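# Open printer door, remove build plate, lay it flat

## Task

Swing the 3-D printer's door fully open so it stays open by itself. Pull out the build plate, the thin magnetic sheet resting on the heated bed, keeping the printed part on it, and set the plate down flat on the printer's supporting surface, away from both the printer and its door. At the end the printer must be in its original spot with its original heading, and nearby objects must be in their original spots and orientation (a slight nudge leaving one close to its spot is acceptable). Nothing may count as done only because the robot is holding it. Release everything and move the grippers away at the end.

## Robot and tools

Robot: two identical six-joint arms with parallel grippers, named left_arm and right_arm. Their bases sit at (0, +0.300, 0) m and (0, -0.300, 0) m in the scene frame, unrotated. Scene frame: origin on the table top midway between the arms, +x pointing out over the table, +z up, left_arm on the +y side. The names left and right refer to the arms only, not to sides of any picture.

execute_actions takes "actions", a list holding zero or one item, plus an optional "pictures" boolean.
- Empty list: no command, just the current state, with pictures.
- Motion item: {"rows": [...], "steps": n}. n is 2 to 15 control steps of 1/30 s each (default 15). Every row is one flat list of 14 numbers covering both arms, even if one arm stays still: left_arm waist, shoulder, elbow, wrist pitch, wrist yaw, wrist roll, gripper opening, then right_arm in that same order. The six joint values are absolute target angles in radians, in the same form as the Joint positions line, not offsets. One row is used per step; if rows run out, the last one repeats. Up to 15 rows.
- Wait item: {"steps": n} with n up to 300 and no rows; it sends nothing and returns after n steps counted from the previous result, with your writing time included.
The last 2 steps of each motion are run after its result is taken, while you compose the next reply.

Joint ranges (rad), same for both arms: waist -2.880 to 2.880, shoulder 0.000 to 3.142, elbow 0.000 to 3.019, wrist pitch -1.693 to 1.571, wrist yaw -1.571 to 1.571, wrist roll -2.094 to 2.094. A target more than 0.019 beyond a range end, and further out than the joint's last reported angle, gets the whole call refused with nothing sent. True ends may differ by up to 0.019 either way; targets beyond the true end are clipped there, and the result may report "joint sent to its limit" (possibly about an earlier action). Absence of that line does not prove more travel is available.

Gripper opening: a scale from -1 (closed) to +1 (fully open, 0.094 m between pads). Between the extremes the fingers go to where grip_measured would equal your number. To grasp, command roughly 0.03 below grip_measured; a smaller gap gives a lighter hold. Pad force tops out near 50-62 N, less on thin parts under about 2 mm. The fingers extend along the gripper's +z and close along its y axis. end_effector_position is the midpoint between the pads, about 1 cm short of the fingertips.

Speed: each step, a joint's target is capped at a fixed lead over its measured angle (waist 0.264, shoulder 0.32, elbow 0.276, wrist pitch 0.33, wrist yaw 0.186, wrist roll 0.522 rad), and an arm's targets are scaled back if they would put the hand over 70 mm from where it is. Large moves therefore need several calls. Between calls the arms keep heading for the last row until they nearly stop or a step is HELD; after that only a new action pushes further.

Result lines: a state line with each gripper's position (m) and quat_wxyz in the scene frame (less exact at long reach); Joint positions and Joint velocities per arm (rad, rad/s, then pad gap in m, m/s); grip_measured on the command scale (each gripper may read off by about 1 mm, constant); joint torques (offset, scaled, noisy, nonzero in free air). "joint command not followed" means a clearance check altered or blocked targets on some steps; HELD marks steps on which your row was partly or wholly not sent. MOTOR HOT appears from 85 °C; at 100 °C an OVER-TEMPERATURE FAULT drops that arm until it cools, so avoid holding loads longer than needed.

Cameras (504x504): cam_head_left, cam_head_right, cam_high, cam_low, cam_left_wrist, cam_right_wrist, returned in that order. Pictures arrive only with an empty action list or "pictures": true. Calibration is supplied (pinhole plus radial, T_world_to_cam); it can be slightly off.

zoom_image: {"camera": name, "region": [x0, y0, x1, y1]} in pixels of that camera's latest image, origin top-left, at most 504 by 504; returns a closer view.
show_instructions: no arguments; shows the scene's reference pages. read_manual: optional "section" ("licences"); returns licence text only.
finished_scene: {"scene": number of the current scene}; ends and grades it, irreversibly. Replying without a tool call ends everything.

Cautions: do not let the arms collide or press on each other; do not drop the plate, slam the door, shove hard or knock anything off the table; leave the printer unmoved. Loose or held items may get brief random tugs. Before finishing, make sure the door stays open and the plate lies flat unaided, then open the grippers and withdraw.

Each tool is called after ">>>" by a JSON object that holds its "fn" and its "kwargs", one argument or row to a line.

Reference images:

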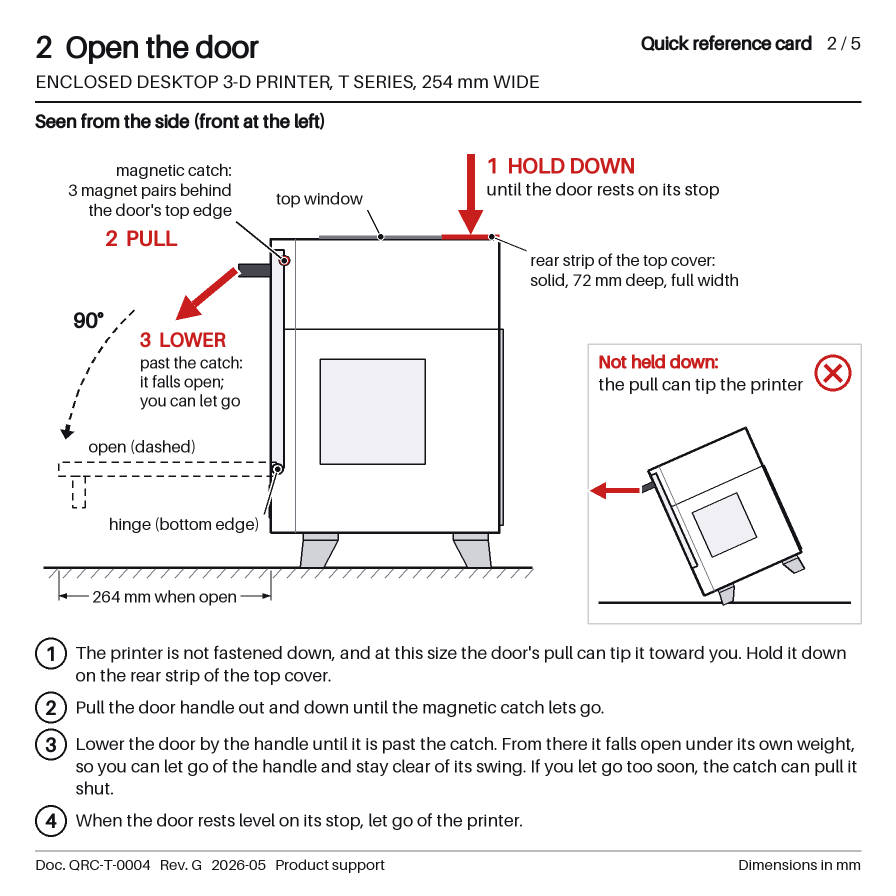

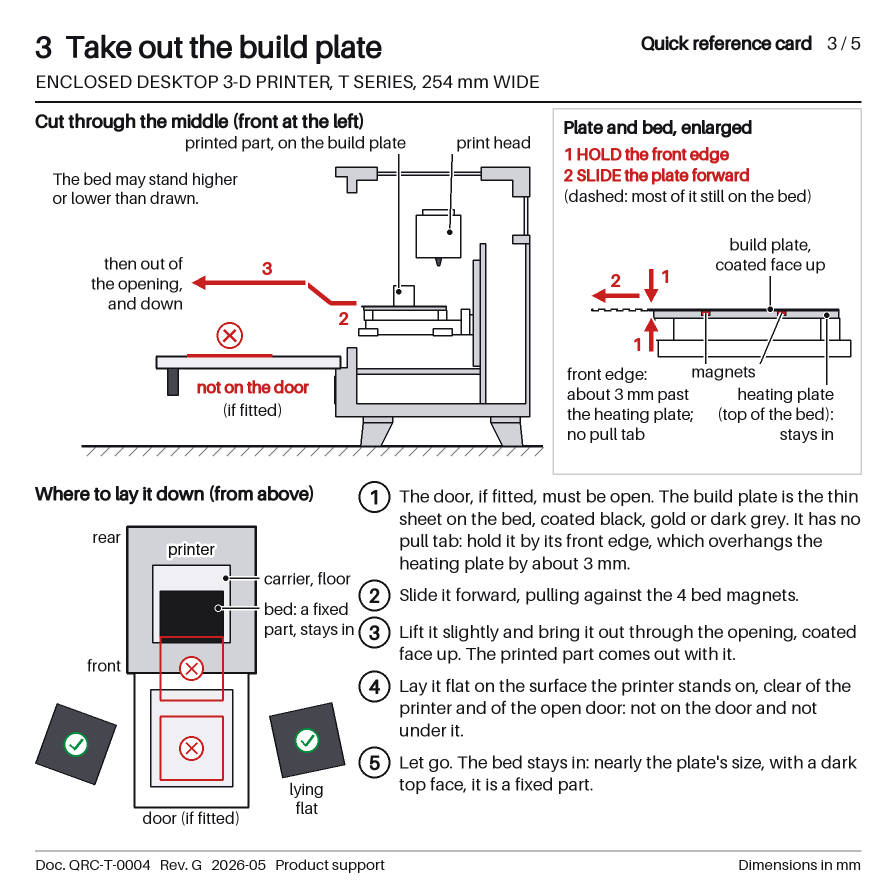

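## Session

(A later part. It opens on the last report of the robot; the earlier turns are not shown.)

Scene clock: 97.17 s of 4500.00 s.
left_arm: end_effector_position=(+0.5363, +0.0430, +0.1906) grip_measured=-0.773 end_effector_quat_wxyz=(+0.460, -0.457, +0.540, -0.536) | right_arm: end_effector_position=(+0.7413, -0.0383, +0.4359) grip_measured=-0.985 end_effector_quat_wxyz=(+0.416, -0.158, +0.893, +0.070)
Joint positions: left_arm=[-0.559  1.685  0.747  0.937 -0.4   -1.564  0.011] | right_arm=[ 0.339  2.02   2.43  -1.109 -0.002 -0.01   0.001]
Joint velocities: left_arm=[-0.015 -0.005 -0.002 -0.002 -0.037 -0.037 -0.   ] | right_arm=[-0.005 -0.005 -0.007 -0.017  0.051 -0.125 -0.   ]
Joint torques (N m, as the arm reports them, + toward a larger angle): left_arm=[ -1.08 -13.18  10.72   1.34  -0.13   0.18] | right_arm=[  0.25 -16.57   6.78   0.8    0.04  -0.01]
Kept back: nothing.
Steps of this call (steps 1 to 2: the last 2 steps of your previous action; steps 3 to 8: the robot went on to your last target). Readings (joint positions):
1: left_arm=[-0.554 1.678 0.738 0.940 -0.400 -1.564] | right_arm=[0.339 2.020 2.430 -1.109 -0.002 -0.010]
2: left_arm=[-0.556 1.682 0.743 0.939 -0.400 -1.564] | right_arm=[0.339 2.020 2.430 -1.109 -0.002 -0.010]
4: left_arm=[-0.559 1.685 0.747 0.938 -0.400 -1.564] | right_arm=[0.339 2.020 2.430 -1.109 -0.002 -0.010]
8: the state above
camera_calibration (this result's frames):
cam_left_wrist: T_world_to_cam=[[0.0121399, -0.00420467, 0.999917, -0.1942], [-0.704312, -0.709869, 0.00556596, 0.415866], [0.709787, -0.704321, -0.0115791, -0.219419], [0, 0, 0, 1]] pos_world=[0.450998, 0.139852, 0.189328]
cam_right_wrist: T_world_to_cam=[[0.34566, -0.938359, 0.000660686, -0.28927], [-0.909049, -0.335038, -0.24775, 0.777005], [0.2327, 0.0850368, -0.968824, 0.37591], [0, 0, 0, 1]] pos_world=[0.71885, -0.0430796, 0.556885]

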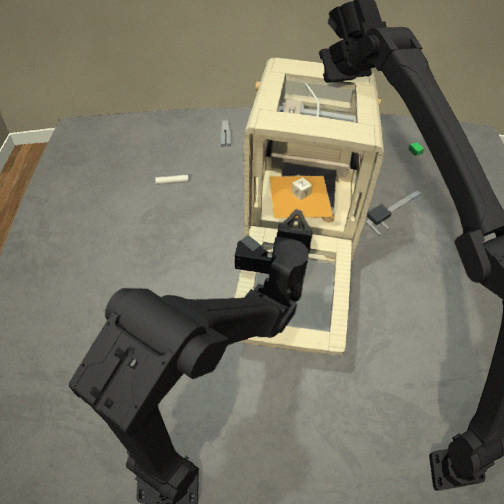

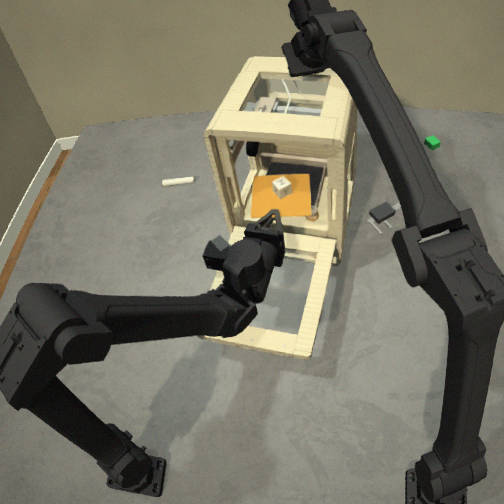

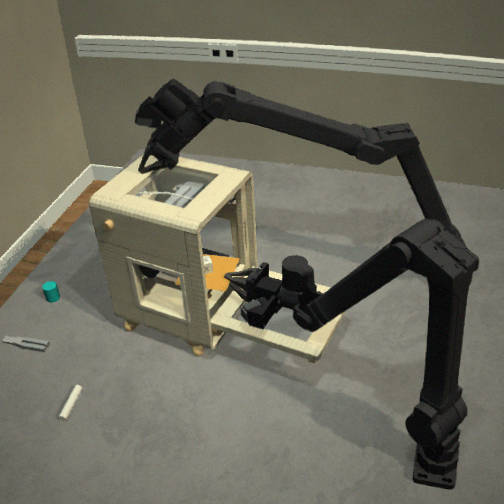

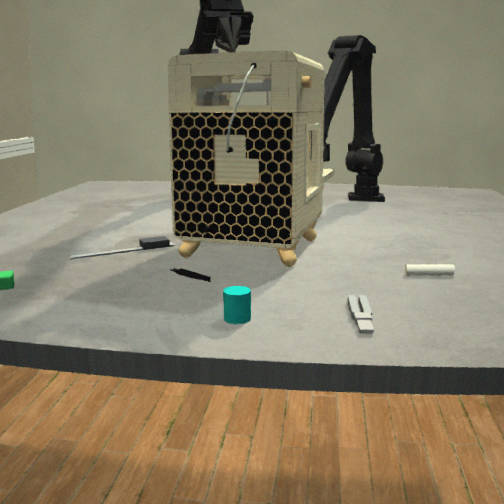

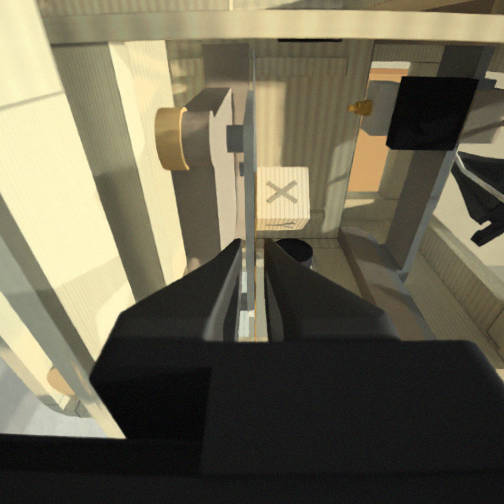

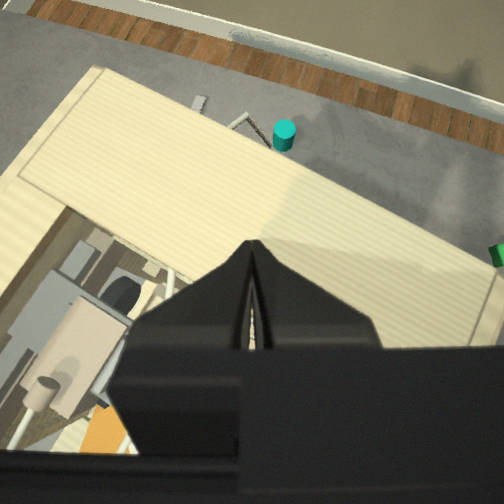

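>>> {"fn": "execute_actions", "kwargs": {
  "actions": [
    {"rows":[
[-0.5695,1.714,0.787,0.924,-0.4055,-1.565,-0.77,0.337,2.07,2.40,-1.14,0,0,-1],
[-0.571,1.717,0.792,0.9223,-0.407,-1.565,-0.77,0.337,2.07,2.40,-1.14,0,0,-1],
[-0.5725,1.720,0.797,0.9206,-0.4085,-1.565,-0.77,0.337,2.07,2.40,-1.14,0,0,-1],
[-0.574,1.723,0.802,0.919,-0.410,-1.565,-0.77,0.337,2.07,2.40,-1.14,0,0,-1],
[-0.5755,1.726,0.807,0.9173,-0.4115,-1.565,-0.77,0.337,2.07,2.40,-1.14,0,0,-1],
[-0.577,1.729,0.812,0.9156,-0.413,-1.565,-0.77,0.337,2.07,2.40,-1.14,0,0,-1],
[-0.5785,1.732,0.817,0.914,-0.4145,-1.565,-0.77,0.337,2.07,2.40,-1.14,0,0,-1],
[-0.580,1.735,0.822,0.9123,-0.416,-1.565,-0.77,0.337,2.07,2.40,-1.14,0,0,-1],
[-0.5815,1.738,0.827,0.9106,-0.4175,-1.565,-0.77,0.337,2.07,2.40,-1.14,0,0,-1],
[-0.583,1.741,0.832,0.909,-0.419,-1.565,-0.77,0.337,2.07,2.40,-1.14,0,0,-1],
[-0.585,1.744,0.837,0.907,-0.421,-1.565,-0.77,0.337,2.07,2.40,-1.14,0,0,-1],
[-0.5875,1.747,0.842,0.904,-0.4235,-1.565,-0.77,0.337,2.07,2.40,-1.14,0,0,-1]
],"steps":15}
  ],
  "pictures": false
}}

>>> {"fn": "execute_actions", "kwargs": {
  "actions": [
    {"steps":8}
  ],
  "pictures": true
}}

Scene clock: 97.97 s of 4500.00 s.
left_arm: end_effector_position=(+0.5478, +0.0286, +0.1935) grip_measured=-0.773 end_effector_quat_wxyz=(+0.462, -0.458, +0.538, -0.537) | right_arm: end_effector_position=(+0.7413, -0.0383, +0.4359) grip_measured=-0.985 end_effector_quat_wxyz=(+0.416, -0.158, +0.893, +0.070)
Joint positions: left_arm=[-0.574  1.714  0.799  0.918 -0.419 -1.564  0.011] | right_arm=[ 0.339  2.02   2.43  -1.109 -0.002 -0.01   0.001]
Joint velocities: left_arm=[-0.063  0.054  0.12  -0.056 -0.022 -0.022 -0.   ] | right_arm=[-0.015 -0.005  0.002  0.002 -0.022 -0.037  0.   ]
Joint torques (N m, as the arm reports them, + toward a larger angle): left_arm=[ -1.27 -13.47  10.88   1.31  -0.13   0.18] | right_arm=[  0.2  -16.65   6.76   0.83   0.04  -0.01]
Steps of this call (steps 1 to 11: the robot went on to your last target; steps 12 to 24: the first 13 steps of this action). Readings (joint positions):
12: left_arm=[-0.559 1.685 0.747 0.937 -0.401 -1.564] | right_arm=[0.339 2.020 2.430 -1.109 -0.002 -0.010]
13: left_arm=[-0.559 1.685 0.748 0.936 -0.402 -1.564] | right_arm=[0.339 2.020 2.430 -1.109 -0.002 -0.010]
15: left_arm=[-0.560 1.687 0.752 0.933 -0.405 -1.564] | right_arm=[0.339 2.020 2.430 -1.109 -0.002 -0.010]
19: left_arm=[-0.564 1.698 0.772 0.927 -0.411 -1.564] | right_arm=[0.339 2.020 2.430 -1.109 -0.002 -0.010]
24: the state above

Scene clock: 98.23 s of 4500.00 s.
left_arm: end_effector_position=(+0.5482, +0.0252, +0.1932) grip_measured=-0.773 end_effector_quat_wxyz=(+0.461, -0.457, +0.539, -0.537) | right_arm: end_effector_position=(+0.7413, -0.0383, +0.4359) grip_measured=-0.985 end_effector_quat_wxyz=(+0.416, -0.158, +0.893, +0.070)
Joint positions: left_arm=[-0.578  1.718  0.805  0.915 -0.42  -1.564  0.011] | right_arm=[ 0.339  2.02   2.43  -1.109 -0.002 -0.01   0.001]
Joint velocities: left_arm=[-0.005  0.005 -0.007 -0.002 -0.066  0.051 -0.001] | right_arm=[-0.024 -0.005  0.002 -0.017  0.022  0.007 -0.   ]
Joint torques (N m, as the arm reports them, + toward a larger angle): left_arm=[ -1.79 -12.99  11.03   1.52  -0.12   0.16] | right_arm=[  0.26 -16.53   6.78   0.8    0.04  -0.01]
Kept back: nothing.
Steps of this call (steps 1 to 2: the last 2 steps of your previous action; steps 3 to 8: the robot went on to your last target). Readings (joint positions):
1: left_arm=[-0.576 1.716 0.802 0.917 -0.419 -1.564] | right_arm=[0.339 2.020 2.430 -1.109 -0.002 -0.010]
2: left_arm=[-0.577 1.717 0.804 0.916 -0.419 -1.564] | right_arm=[0.339 2.020 2.430 -1.109 -0.002 -0.010]
4: left_arm=[-0.578 1.718 0.805 0.915 -0.419 -1.564] | right_arm=[0.339 2.020 2.430 -1.109 -0.002 -0.010]
8: the state above
camera_calibration (this result's frames):
cam_left_wrist: T_world_to_cam=[[0.00989645, -0.00275686, 0.999947, -0.195845], [-0.704323, -0.709861, 0.00501358, 0.411681], [0.70981, -0.704336, -0.00896683, -0.240841], [0, 0, 0, 1]] pos_world=[0.462846, 0.122064, 0.191611]
cam_right_wrist: T_world_to_cam=[[0.34566, -0.938359, 0.000660686, -0.28927], [-0.909049, -0.335038, -0.24775, 0.777005], [0.2327, 0.0850368, -0.968824, 0.37591], [0, 0, 0, 1]] pos_world=[0.71885, -0.0430796, 0.556885]

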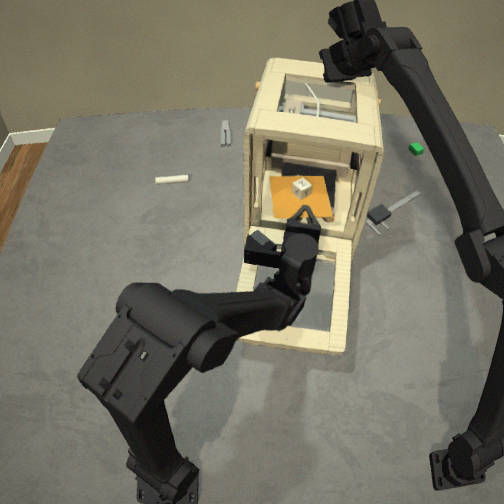

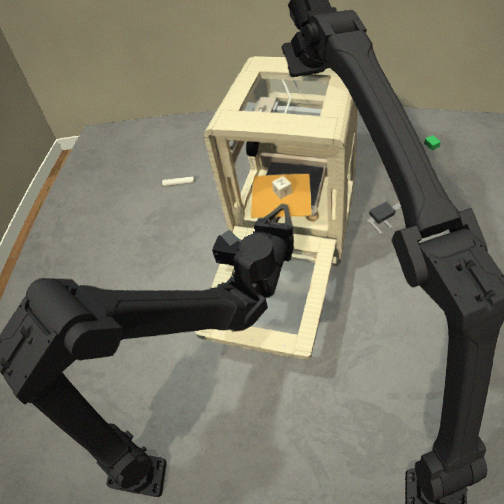

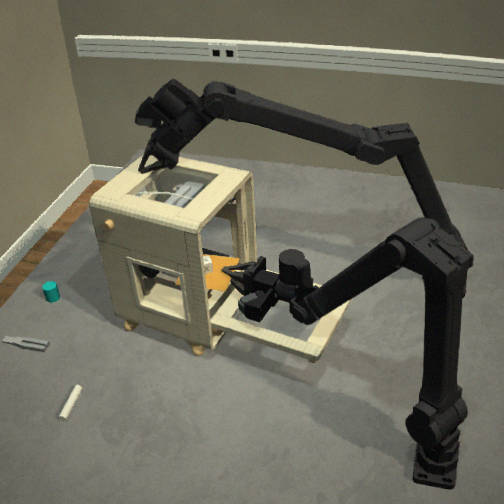

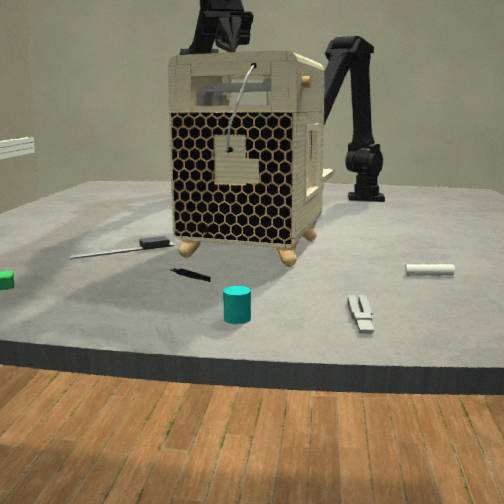

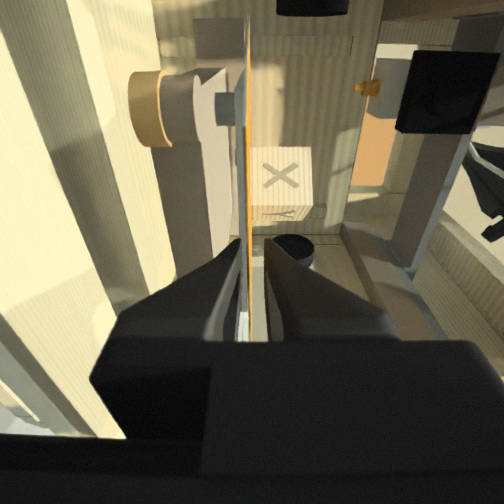

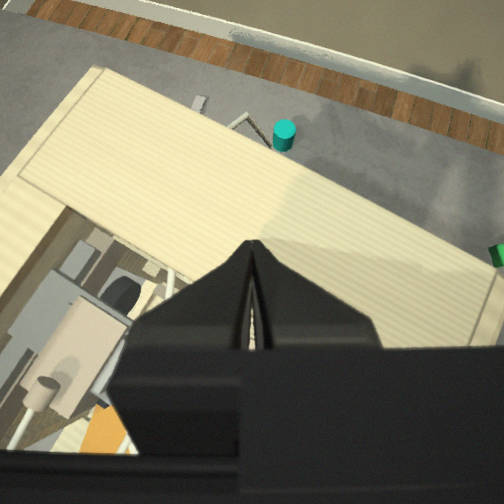

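>>> {"fn": "execute_actions", "kwargs": {
  "actions": [
    {"rows":[
[-0.5875,1.747,0.842,0.904,-0.4235,-1.565,-0.82,0.337,2.07,2.40,-1.14,0,0,-1],
[-0.5875,1.747,0.842,0.904,-0.4235,-1.565,-0.87,0.337,2.07,2.40,-1.14,0,0,-1],
[-0.5875,1.747,0.842,0.904,-0.4235,-1.565,-0.91,0.337,2.07,2.40,-1.14,0,0,-1],
[-0.5875,1.747,0.842,0.904,-0.4235,-1.565,-0.94,0.337,2.07,2.40,-1.14,0,0,-1],
[-0.5875,1.747,0.842,0.904,-0.4235,-1.565,-0.97,0.337,2.07,2.40,-1.14,0,0,-1],
[-0.5875,1.747,0.842,0.904,-0.4235,-1.565,-1,0.337,2.07,2.40,-1.14,0,0,-1]
],"steps":15}
  ],
  "pictures": true
}}

Scene clock: 98.80 s of 4500.00 s.
left_arm: end_effector_position=(+0.5483, +0.0252, +0.1918) grip_measured=-0.976 end_effector_quat_wxyz=(+0.460, -0.457, +0.540, -0.536) | right_arm: end_effector_position=(+0.7413, -0.0383, +0.4359) grip_measured=-0.985 end_effector_quat_wxyz=(+0.416, -0.158, +0.893, +0.070)
Joint positions: left_arm=[-0.578  1.719  0.805  0.912 -0.42  -1.564  0.001] | right_arm=[ 0.339  2.02   2.43  -1.109 -0.002 -0.01   0.001]
Joint velocities: left_arm=[ 0.005  0.015  0.017  0.002  0.007 -0.022 -0.   ] | right_arm=[-0.015 -0.005  0.007 -0.017  0.081 -0.037 -0.001]
Joint torques (N m, as the arm reports them, + toward a larger angle): left_arm=[ -1.26 -13.39  10.89   1.34  -0.1    0.19] | right_arm=[  0.28 -16.57   6.78   0.83   0.04  -0.01]
Steps of this call (steps 1 to 4: the robot went on to your last target; steps 5 to 17: the first 13 steps of this action). Readings (joint positions):
5: left_arm=[-0.578 1.718 0.805 0.915 -0.420 -1.564] | right_arm=[0.339 2.020 2.430 -1.109 -0.002 -0.010]
6: left_arm=[-0.578 1.718 0.805 0.915 -0.420 -1.564] | right_arm=[0.339 2.020 2.430 -1.109 -0.002 -0.010]
8: left_arm=[-0.578 1.718 0.805 0.914 -0.420 -1.564] | right_arm=[0.339 2.020 2.430 -1.109 -0.002 -0.010]
12: left_arm=[-0.578 1.719 0.805 0.912 -0.420 -1.564] | right_arm=[0.339 2.020 2.430 -1.109 -0.002 -0.010]
17: the state above
camera_calibration (this result's frames):
cam_left_wrist: T_world_to_cam=[[0.0130919, -0.00483779, 0.999903, -0.196112], [-0.704035, -0.710141, 0.00578222, 0.411462], [0.710044, -0.704043, -0.0127031, -0.240326], [0, 0, 0, 1]] pos_world=[0.462894, 0.122047, 0.190661]
cam_right_wrist: T_world_to_cam=[[0.34566, -0.938359, 0.000660686, -0.28927], [-0.909049, -0.335038, -0.24775, 0.777005], [0.2327, 0.0850368, -0.968824, 0.37591], [0, 0, 0, 1]] pos_world=[0.71885, -0.0430796, 0.556885]

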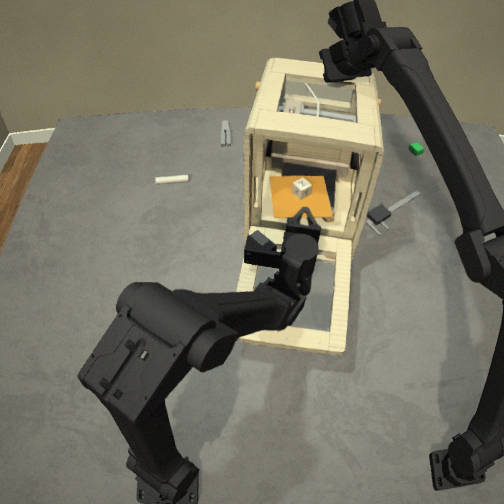

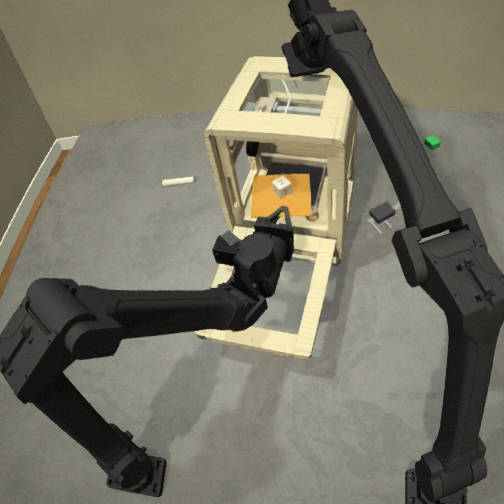

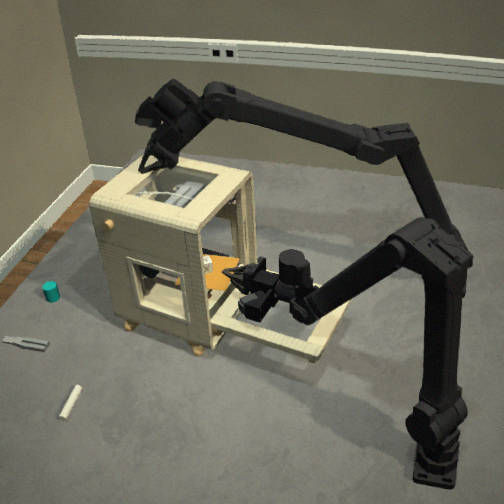

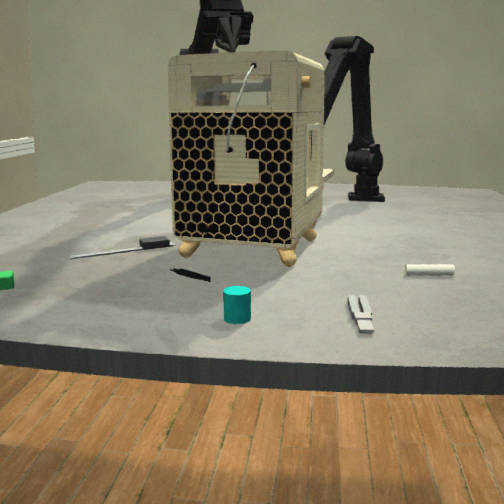

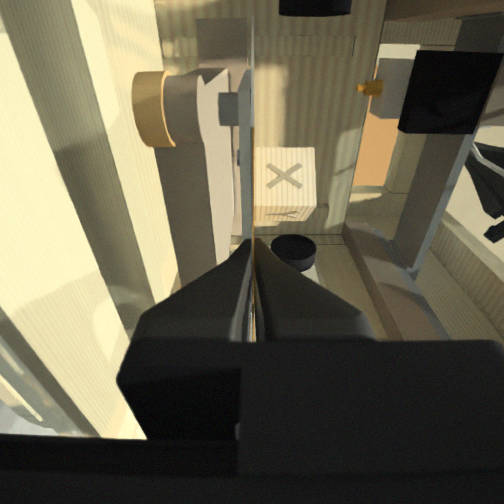

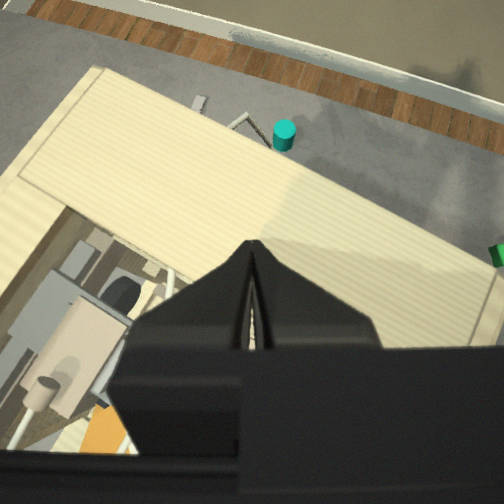

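>>> {"fn": "execute_actions", "kwargs": {
  "actions": [
    {"rows":[
[-0.5875,1.730,0.822,0.903,-0.424,-1.55,-1,0.337,2.07,2.40,-1.14,0,0,-1],
[-0.5875,1.710,0.802,0.902,-0.424,-1.535,-1,0.337,2.07,2.40,-1.14,0,0,-1],
[-0.5887,1.705,0.798,0.9005,-0.4252,-1.52,-1,0.337,2.07,2.40,-1.14,0,0,-1],
[-0.5899,1.700,0.7945,0.899,-0.4265,-1.505,-1,0.337,2.07,2.40,-1.14,0,0,-1],
[-0.5911,1.695,0.791,0.8975,-0.4277,-1.495,-1,0.337,2.07,2.40,-1.14,0,0,-1],
[-0.5923,1.690,0.7875,0.896,-0.429,-1.485,-1,0.337,2.07,2.40,-1.14,0,0,-1],
[-0.5935,1.685,0.784,0.8945,-0.4302,-1.475,-1,0.337,2.07,2.40,-1.14,0,0,-1],
[-0.5947,1.680,0.7805,0.893,-0.4315,-1.47,-1,0.337,2.07,2.40,-1.14,0,0,-1],
[-0.5959,1.675,0.777,0.8915,-0.4327,-1.47,-1,0.337,2.07,2.40,-1.14,0,0,-1],
[-0.5971,1.670,0.7735,0.890,-0.434,-1.47,-1,0.337,2.07,2.40,-1.14,0,0,-1],
[-0.5983,1.666,0.770,0.8885,-0.4352,-1.47,-1,0.337,2.07,2.40,-1.14,0,0,-1],
[-0.5995,1.662,0.766,0.887,-0.4365,-1.47,-1,0.337,2.07,2.40,-1.14,0,0,-1],
[-0.6005,1.658,0.762,0.885,-0.4375,-1.47,-1,0.337,2.07,2.40,-1.14,0,0,-1]
],"steps":15}
  ],
  "pictures": false
}}

>>> {"fn": "execute_actions", "kwargs": {
  "actions": [
    {"steps":8}
  ],
  "pictures": true
}}

Scene clock: 99.70 s of 4500.00 s.
left_arm: end_effector_position=(+0.5371, +0.0294, +0.1959) grip_measured=-0.976 end_effector_quat_wxyz=(+0.478, -0.441, +0.557, -0.516) | right_arm: end_effector_position=(+0.7413, -0.0383, +0.4359) grip_measured=-0.985 end_effector_quat_wxyz=(+0.416, -0.158, +0.893, +0.070)
Joint positions: left_arm=[-0.586  1.683  0.776  0.897 -0.433 -1.498  0.001] | right_arm=[ 0.339  2.02   2.43  -1.109 -0.002 -0.01   0.001]
Joint velocities: left_arm=[-0.044 -0.142 -0.105 -0.061 -0.051  0.066 -0.   ] | right_arm=[-0.005 -0.005 -0.007 -0.012  0.066  0.007 -0.   ]
Joint torques (N m, as the arm reports them, + toward a larger angle): left_arm=[ -1.62 -16.47   7.3    1.6   -0.12   0.39] | right_arm=[  0.3  -16.66   6.78   0.83   0.04   0.  ]
Steps of this call (steps 1 to 2: the last 2 steps of your previous action; steps 3 to 14: the robot went on to your last target; steps 15 to 27: the first 13 steps of this action). Readings (joint positions):
15: left_arm=[-0.578 1.719 0.805 0.912 -0.420 -1.564] | right_arm=[0.339 2.020 2.430 -1.109 -0.002 -0.010]
16: left_arm=[-0.578 1.719 0.805 0.912 -0.420 -1.563] | right_arm=[0.339 2.020 2.430 -1.109 -0.002 -0.010]
18: left_arm=[-0.578 1.719 0.805 0.912 -0.421 -1.553] | right_arm=[0.339 2.020 2.430 -1.109 -0.002 -0.010]
22: left_arm=[-0.581 1.708 0.798 0.907 -0.426 -1.522] | right_arm=[0.339 2.020 2.430 -1.109 -0.002 -0.010]
27: the state above

Scene clock: 99.97 s of 4500.00 s.
left_arm: end_effector_position=(+0.5337, +0.0298, +0.1965) grip_measured=-0.976 end_effector_quat_wxyz=(+0.480, -0.438, +0.560, -0.513) | right_arm: end_effector_position=(+0.7413, -0.0383, +0.4359) grip_measured=-0.985 end_effector_quat_wxyz=(+0.416, -0.158, +0.893, +0.070)
Joint positions: left_arm=[-0.589  1.674  0.767  0.894 -0.435 -1.488  0.001] | right_arm=[ 0.339  2.02   2.43  -1.109 -0.002 -0.01   0.001]
Joint velocities: left_arm=[-0.005 -0.005 -0.002 -0.022 -0.022  0.007  0.001] | right_arm=[-0.005 -0.005 -0.022  0.002 -0.051 -0.022 -0.   ]
Joint torques (N m, as the arm reports them, + toward a larger angle): left_arm=[ -1.71 -16.9    7.32   1.53  -0.09   0.42] | right_arm=[  0.23 -16.65   6.76   0.81   0.04   0.  ]
Kept back: nothing.
Steps of this call (steps 1 to 2: the last 2 steps of your previous action; steps 3 to 8: the robot went on to your last target). Readings (joint positions):
1: left_arm=[-0.587 1.679 0.772 0.896 -0.433 -1.496] | right_arm=[0.339 2.020 2.430 -1.109 -0.002 -0.010]
2: left_arm=[-0.588 1.676 0.769 0.895 -0.434 -1.493] | right_arm=[0.339 2.020 2.430 -1.109 -0.002 -0.010]
4: left_arm=[-0.589 1.674 0.767 0.894 -0.434 -1.490] | right_arm=[0.339 2.020 2.430 -1.109 -0.002 -0.010]
8: the state above
camera_calibration (this result's frames):
cam_left_wrist: T_world_to_cam=[[0.0102168, -0.0860238, 0.996241, -0.195907], [-0.701608, -0.710503, -0.0541555, 0.414969], [0.71249, -0.698417, -0.067614, -0.217367], [0, 0, 0, 1]] pos_world=[0.448019, 0.126172, 0.202946]
cam_right_wrist: T_world_to_cam=[[0.34566, -0.938359, 0.000660686, -0.28927], [-0.909049, -0.335038, -0.24775, 0.777005], [0.2327, 0.0850368, -0.968824, 0.37591], [0, 0, 0, 1]] pos_world=[0.71885, -0.0430796, 0.556885]

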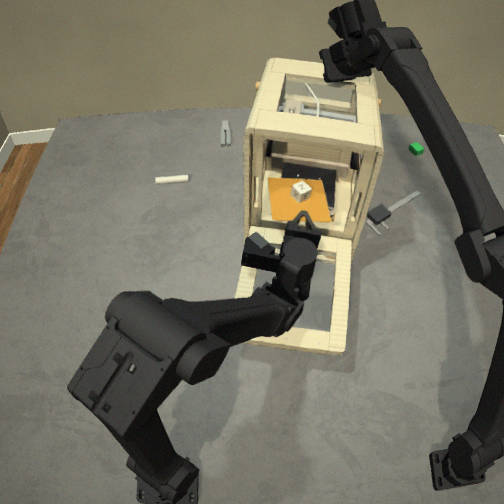

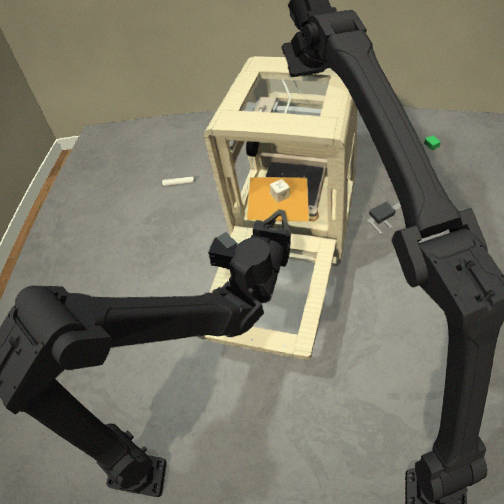

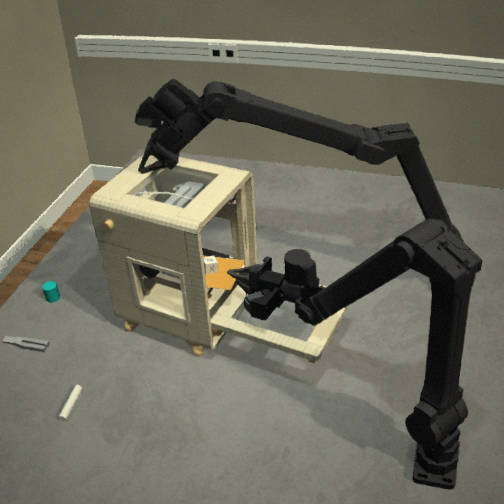

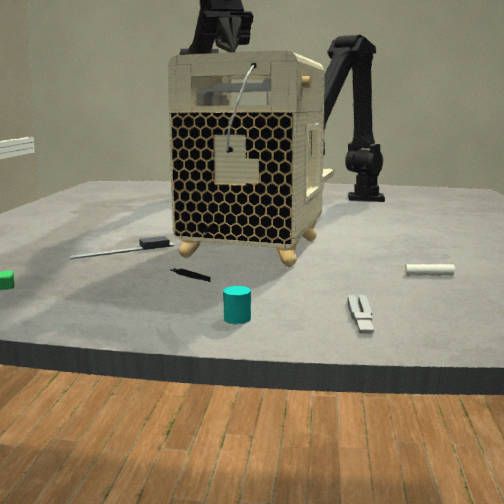

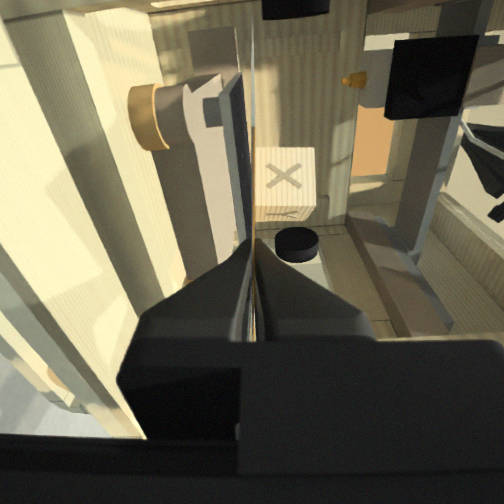

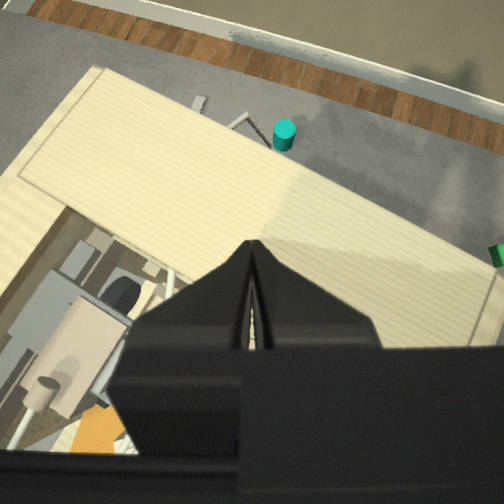

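>>> {"fn": "execute_actions", "kwargs": {
  "actions": [],
  "pictures": true
}}

Scene clock: 100.40 s of 4500.00 s.
left_arm: end_effector_position=(+0.5337, +0.0298, +0.1965) grip_measured=-0.976 end_effector_quat_wxyz=(+0.481, -0.438, +0.560, -0.513) | right_arm: end_effector_position=(+0.7413, -0.0383, +0.4359) grip_measured=-0.985 end_effector_quat_wxyz=(+0.416, -0.158, +0.893, +0.070)
Joint positions: left_arm=[-0.589  1.674  0.767  0.894 -0.435 -1.487  0.001] | right_arm=[ 0.339  2.02   2.43  -1.109 -0.002 -0.01   0.001]
Joint velocities: left_arm=[-0.005 -0.005 -0.017 -0.012 -0.022 -0.066 -0.   ] | right_arm=[ 0.005 -0.005 -0.017  0.002  0.125  0.051 -0.   ]
Joint torques (N m, as the arm reports them, + toward a larger angle): left_arm=[ -1.45 -16.67   7.33   1.37  -0.13   0.33] | right_arm=[  0.22 -16.52   6.79   0.81   0.04   0.  ]
Kept back: nothing.
Steps of this call (steps 1 to 13: the robot went on to your last target). Readings (joint positions):
1: left_arm=[-0.589 1.674 0.767 0.894 -0.435 -1.488] | right_arm=[0.339 2.020 2.430 -1.109 -0.002 -0.010]
2: left_arm=[-0.589 1.674 0.767 0.894 -0.435 -1.488] | right_arm=[0.339 2.020 2.430 -1.109 -0.002 -0.010]
4: left_arm=[-0.589 1.674 0.767 0.894 -0.435 -1.487] | right_arm=[0.339 2.020 2.430 -1.109 -0.002 -0.010]
8: left_arm=[-0.589 1.674 0.767 0.894 -0.435 -1.487] | right_arm=[0.339 2.020 2.430 -1.109 -0.002 -0.010]
13: the state above
camera_calibration (this result's frames):
cam_left_wrist: T_world_to_cam=[[0.0100404, -0.0871504, 0.996145, -0.19576], [-0.701607, -0.710432, -0.0550824, 0.415149], [0.712493, -0.698349, -0.0682783, -0.21724], [0, 0, 0, 1]] pos_world=[0.448019, 0.126165, 0.20304]
cam_right_wrist: T_world_to_cam=[[0.34566, -0.938359, 0.000660686, -0.28927], [-0.909049, -0.335038, -0.24775, 0.777005], [0.2327, 0.0850368, -0.968824, 0.37591], [0, 0, 0, 1]] pos_world=[0.71885, -0.0430796, 0.556885]

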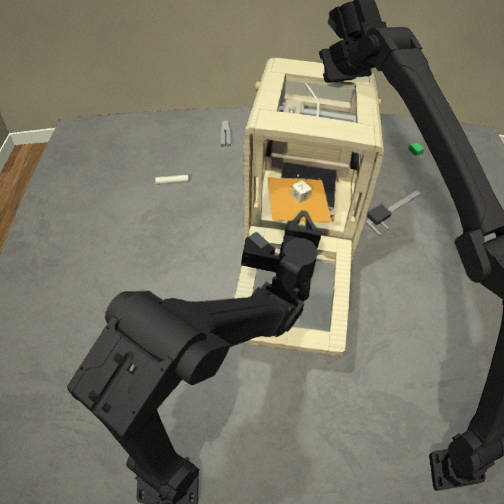

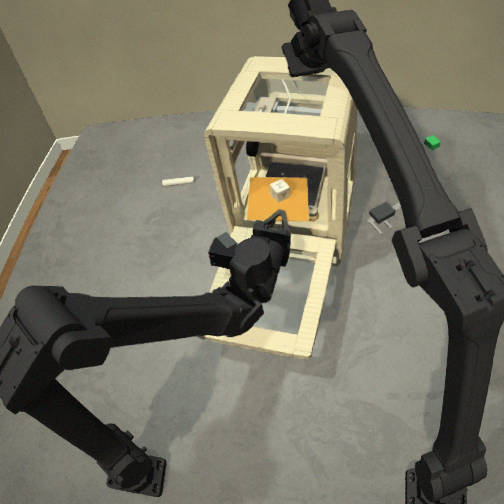

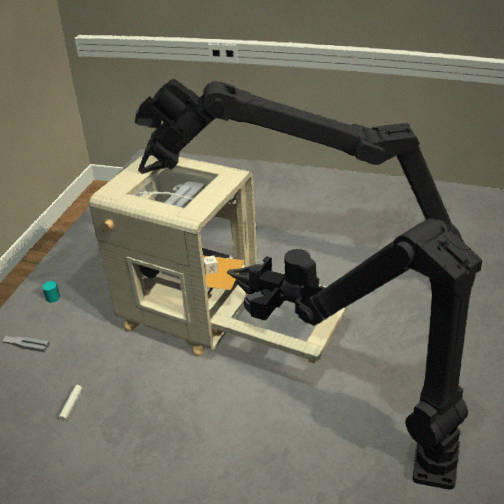

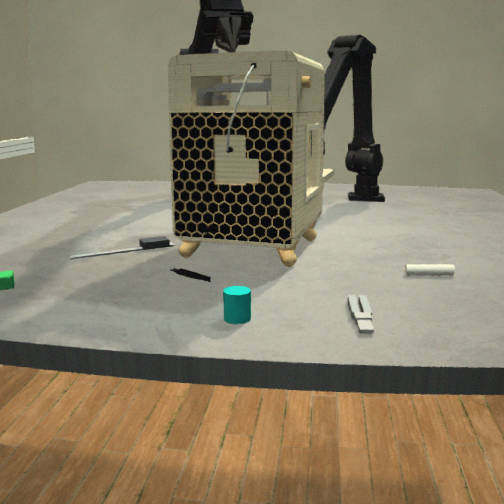

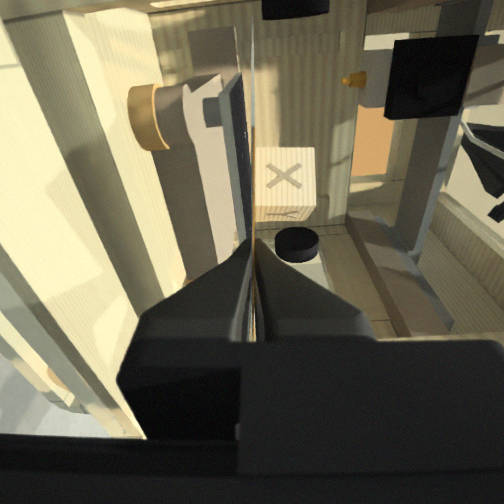

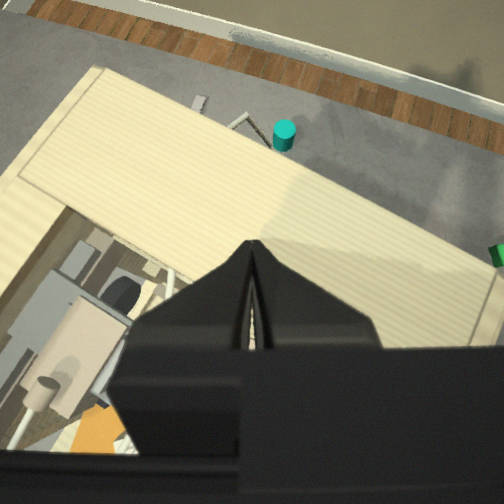

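>>> {"fn": "execute_actions", "kwargs": {
  "actions": [
    {"rows":[[-0.6030,1.6523,0.7551,0.8884,-0.4401,-1.47,-1,0.337,2.07,2.40,-1.14,0,0,-1],[-0.6055,1.6466,0.7482,0.8918,-0.4427,-1.47,-1,0.337,2.07,2.40,-1.14,0,0,-1],[-0.6080,1.6409,0.7412,0.8952,-0.4452,-1.47,-1,0.337,2.07,2.40,-1.14,0,0,-1],[-0.6105,1.6352,0.7343,0.8985,-0.4478,-1.47,-1,0.337,2.07,2.40,-1.14,0,0,-1],[-0.6130,1.6295,0.7274,0.9019,-0.4504,-1.47,-1,0.337,2.07,2.40,-1.14,0,0,-1],[-0.6155,1.6238,0.7205,0.9053,-0.4530,-1.47,-1,0.337,2.07,2.40,-1.14,0,0,-1],[-0.6180,1.6182,0.7135,0.9087,-0.4555,-1.47,-1,0.337,2.07,2.40,-1.14,0,0,-1],[-0.6205,1.6125,0.7066,0.9121,-0.4581,-1.47,-1,0.337,2.07,2.40,-1.14,0,0,-1],[-0.6230,1.6068,0.6997,0.9155,-0.4607,-1.47,-1,0.337,2.07,2.40,-1.14,0,0,-1],[-0.6255,1.6011,0.6928,0.9188,-0.4633,-1.47,-1,0.337,2.07,2.40,-1.14,0,0,-1],[-0.6280,1.5954,0.6858,0.9222,-0.4658,-1.47,-1,0.337,2.07,2.40,-1.14,0,0,-1],[-0.6305,1.5897,0.6789,0.9256,-0.4684,-1.47,-1,0.337,2.07,2.40,-1.14,0,0,-1],[-0.633,1.584,0.672,0.929,-0.471,-1.47,-1,0.337,2.07,2.40,-1.14,0,0,-1]],"steps":15}
  ],
  "pictures": true
}}

Scene clock: 102.47 s of 4500.00 s.
left_arm: end_effector_position=(+0.5040, +0.0362, +0.1972) grip_measured=-0.976 end_effector_quat_wxyz=(+0.481, -0.438, +0.563, -0.510) | right_arm: end_effector_position=(+0.7413, -0.0383, +0.4359) grip_measured=-0.985 end_effector_quat_wxyz=(+0.416, -0.158, +0.893, +0.070)
Joint positions: left_arm=[-0.617  1.611  0.69   0.903 -0.465 -1.485  0.001] | right_arm=[ 0.339  2.02   2.43  -1.109 -0.002 -0.01   0.001]
Joint velocities: left_arm=[-0.112 -0.142 -0.183  0.085 -0.081 -0.051 -0.002] | right_arm=[-0.005 -0.005 -0.012 -0.007 -0.037 -0.007 -0.002]
Joint torques (N m, as the arm reports them, + toward a larger angle): left_arm=[ -1.31 -15.3    7.3    2.88  -0.13   0.36] | right_arm=[  0.24 -16.67   6.77   0.82   0.04  -0.01]
Steps of this call (steps 1 to 15: the robot went on to your last target; steps 16 to 49: nothing new was sent; steps 50 to 62: the first 13 steps of this action). Readings (joint positions):
50: left_arm=[-0.589 1.673 0.767 0.894 -0.435 -1.487] | right_arm=[0.339 2.020 2.430 -1.109 -0.002 -0.010]
51: left_arm=[-0.590 1.672 0.765 0.894 -0.437 -1.487] | right_arm=[0.339 2.020 2.430 -1.109 -0.002 -0.010]
53: left_arm=[-0.593 1.666 0.757 0.894 -0.442 -1.487] | right_arm=[0.339 2.020 2.430 -1.109 -0.002 -0.010]
57: left_arm=[-0.603 1.640 0.727 0.894 -0.452 -1.487] | right_arm=[0.339 2.020 2.430 -1.109 -0.002 -0.010]
62: the state above
camera_calibration (this result's frames):
cam_left_wrist: T_world_to_cam=[[0.0153361, -0.0929018, 0.995557, -0.197975], [-0.700554, -0.71143, -0.0555964, 0.39841], [0.713434, -0.696589, -0.0759933, -0.190591], [0, 0, 0, 1]] pos_world=[0.418119, 0.132285, 0.204762]
cam_right_wrist: T_world_to_cam=[[0.34566, -0.938359, 0.000660686, -0.28927], [-0.909049, -0.335038, -0.24775, 0.777005], [0.2327, 0.0850368, -0.968824, 0.37591], [0, 0, 0, 1]] pos_world=[0.71885, -0.0430796, 0.556885]

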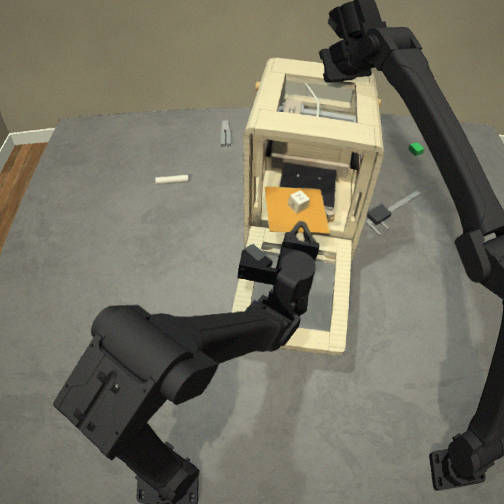

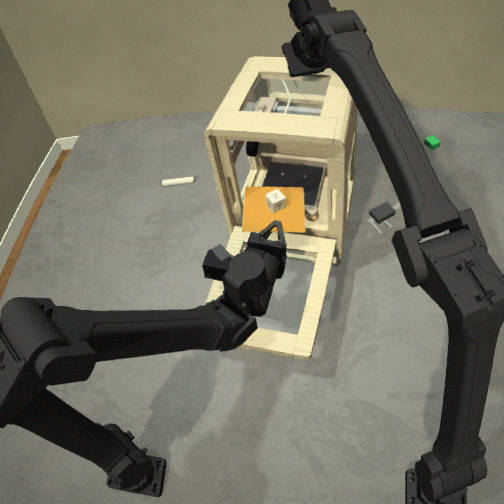

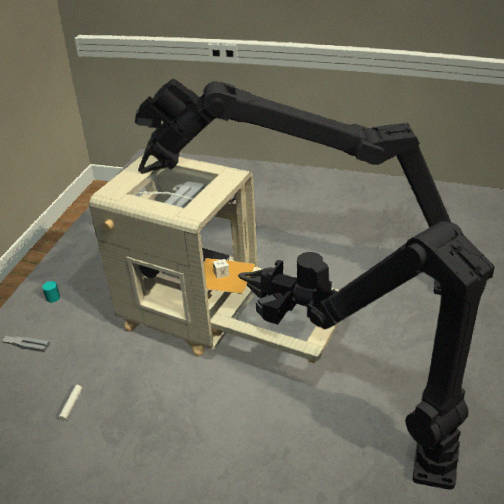

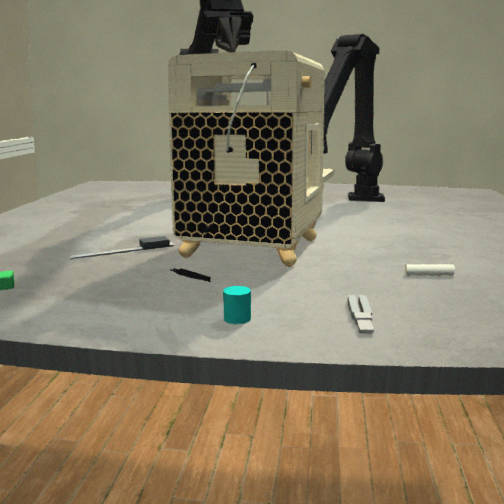

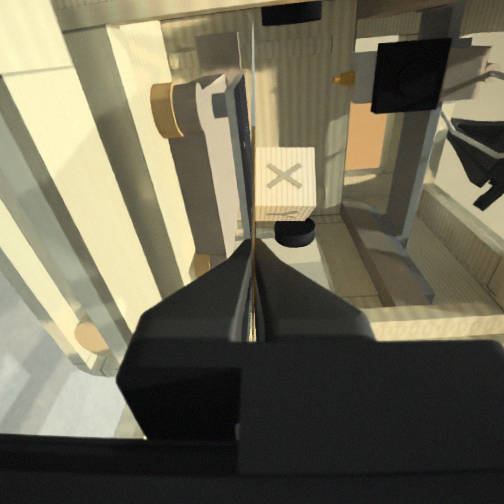

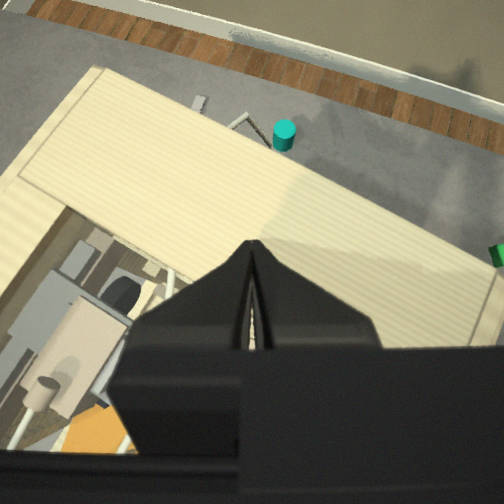

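>>> {"fn": "zoom_image", "kwargs": {
  "camera": "cam_head_left",
  "region": [230, 130, 390, 290]
}}

>>> {"fn": "zoom_image", "kwargs": {
  "camera": "cam_head_right",
  "region": [200, 130, 360, 290]
}}

Region (230, 130, 390, 290) of cam_head_left's 504x504 image, scaled by 3.150, with more detail than that image has.

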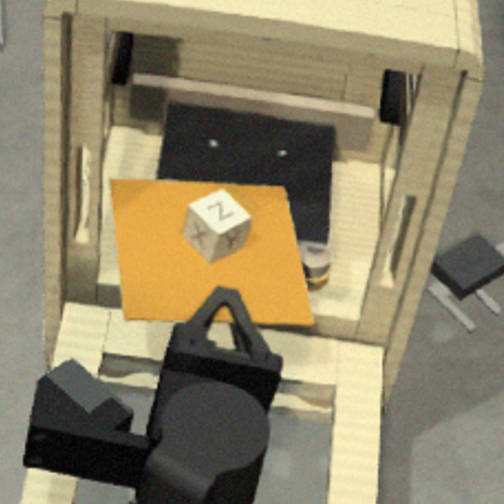

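Region (200, 130, 360, 290) of cam_head_right's 504x504 image, scaled by 3.150, with more detail than that image has.

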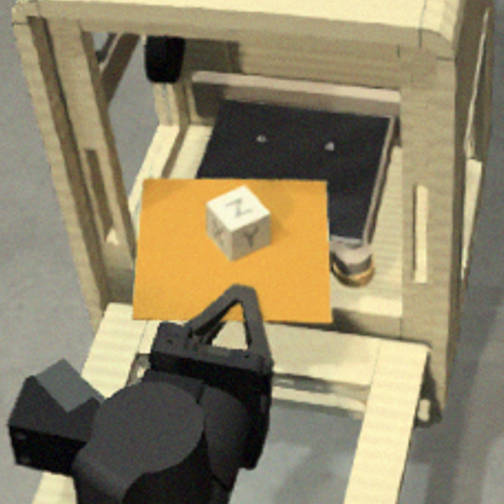

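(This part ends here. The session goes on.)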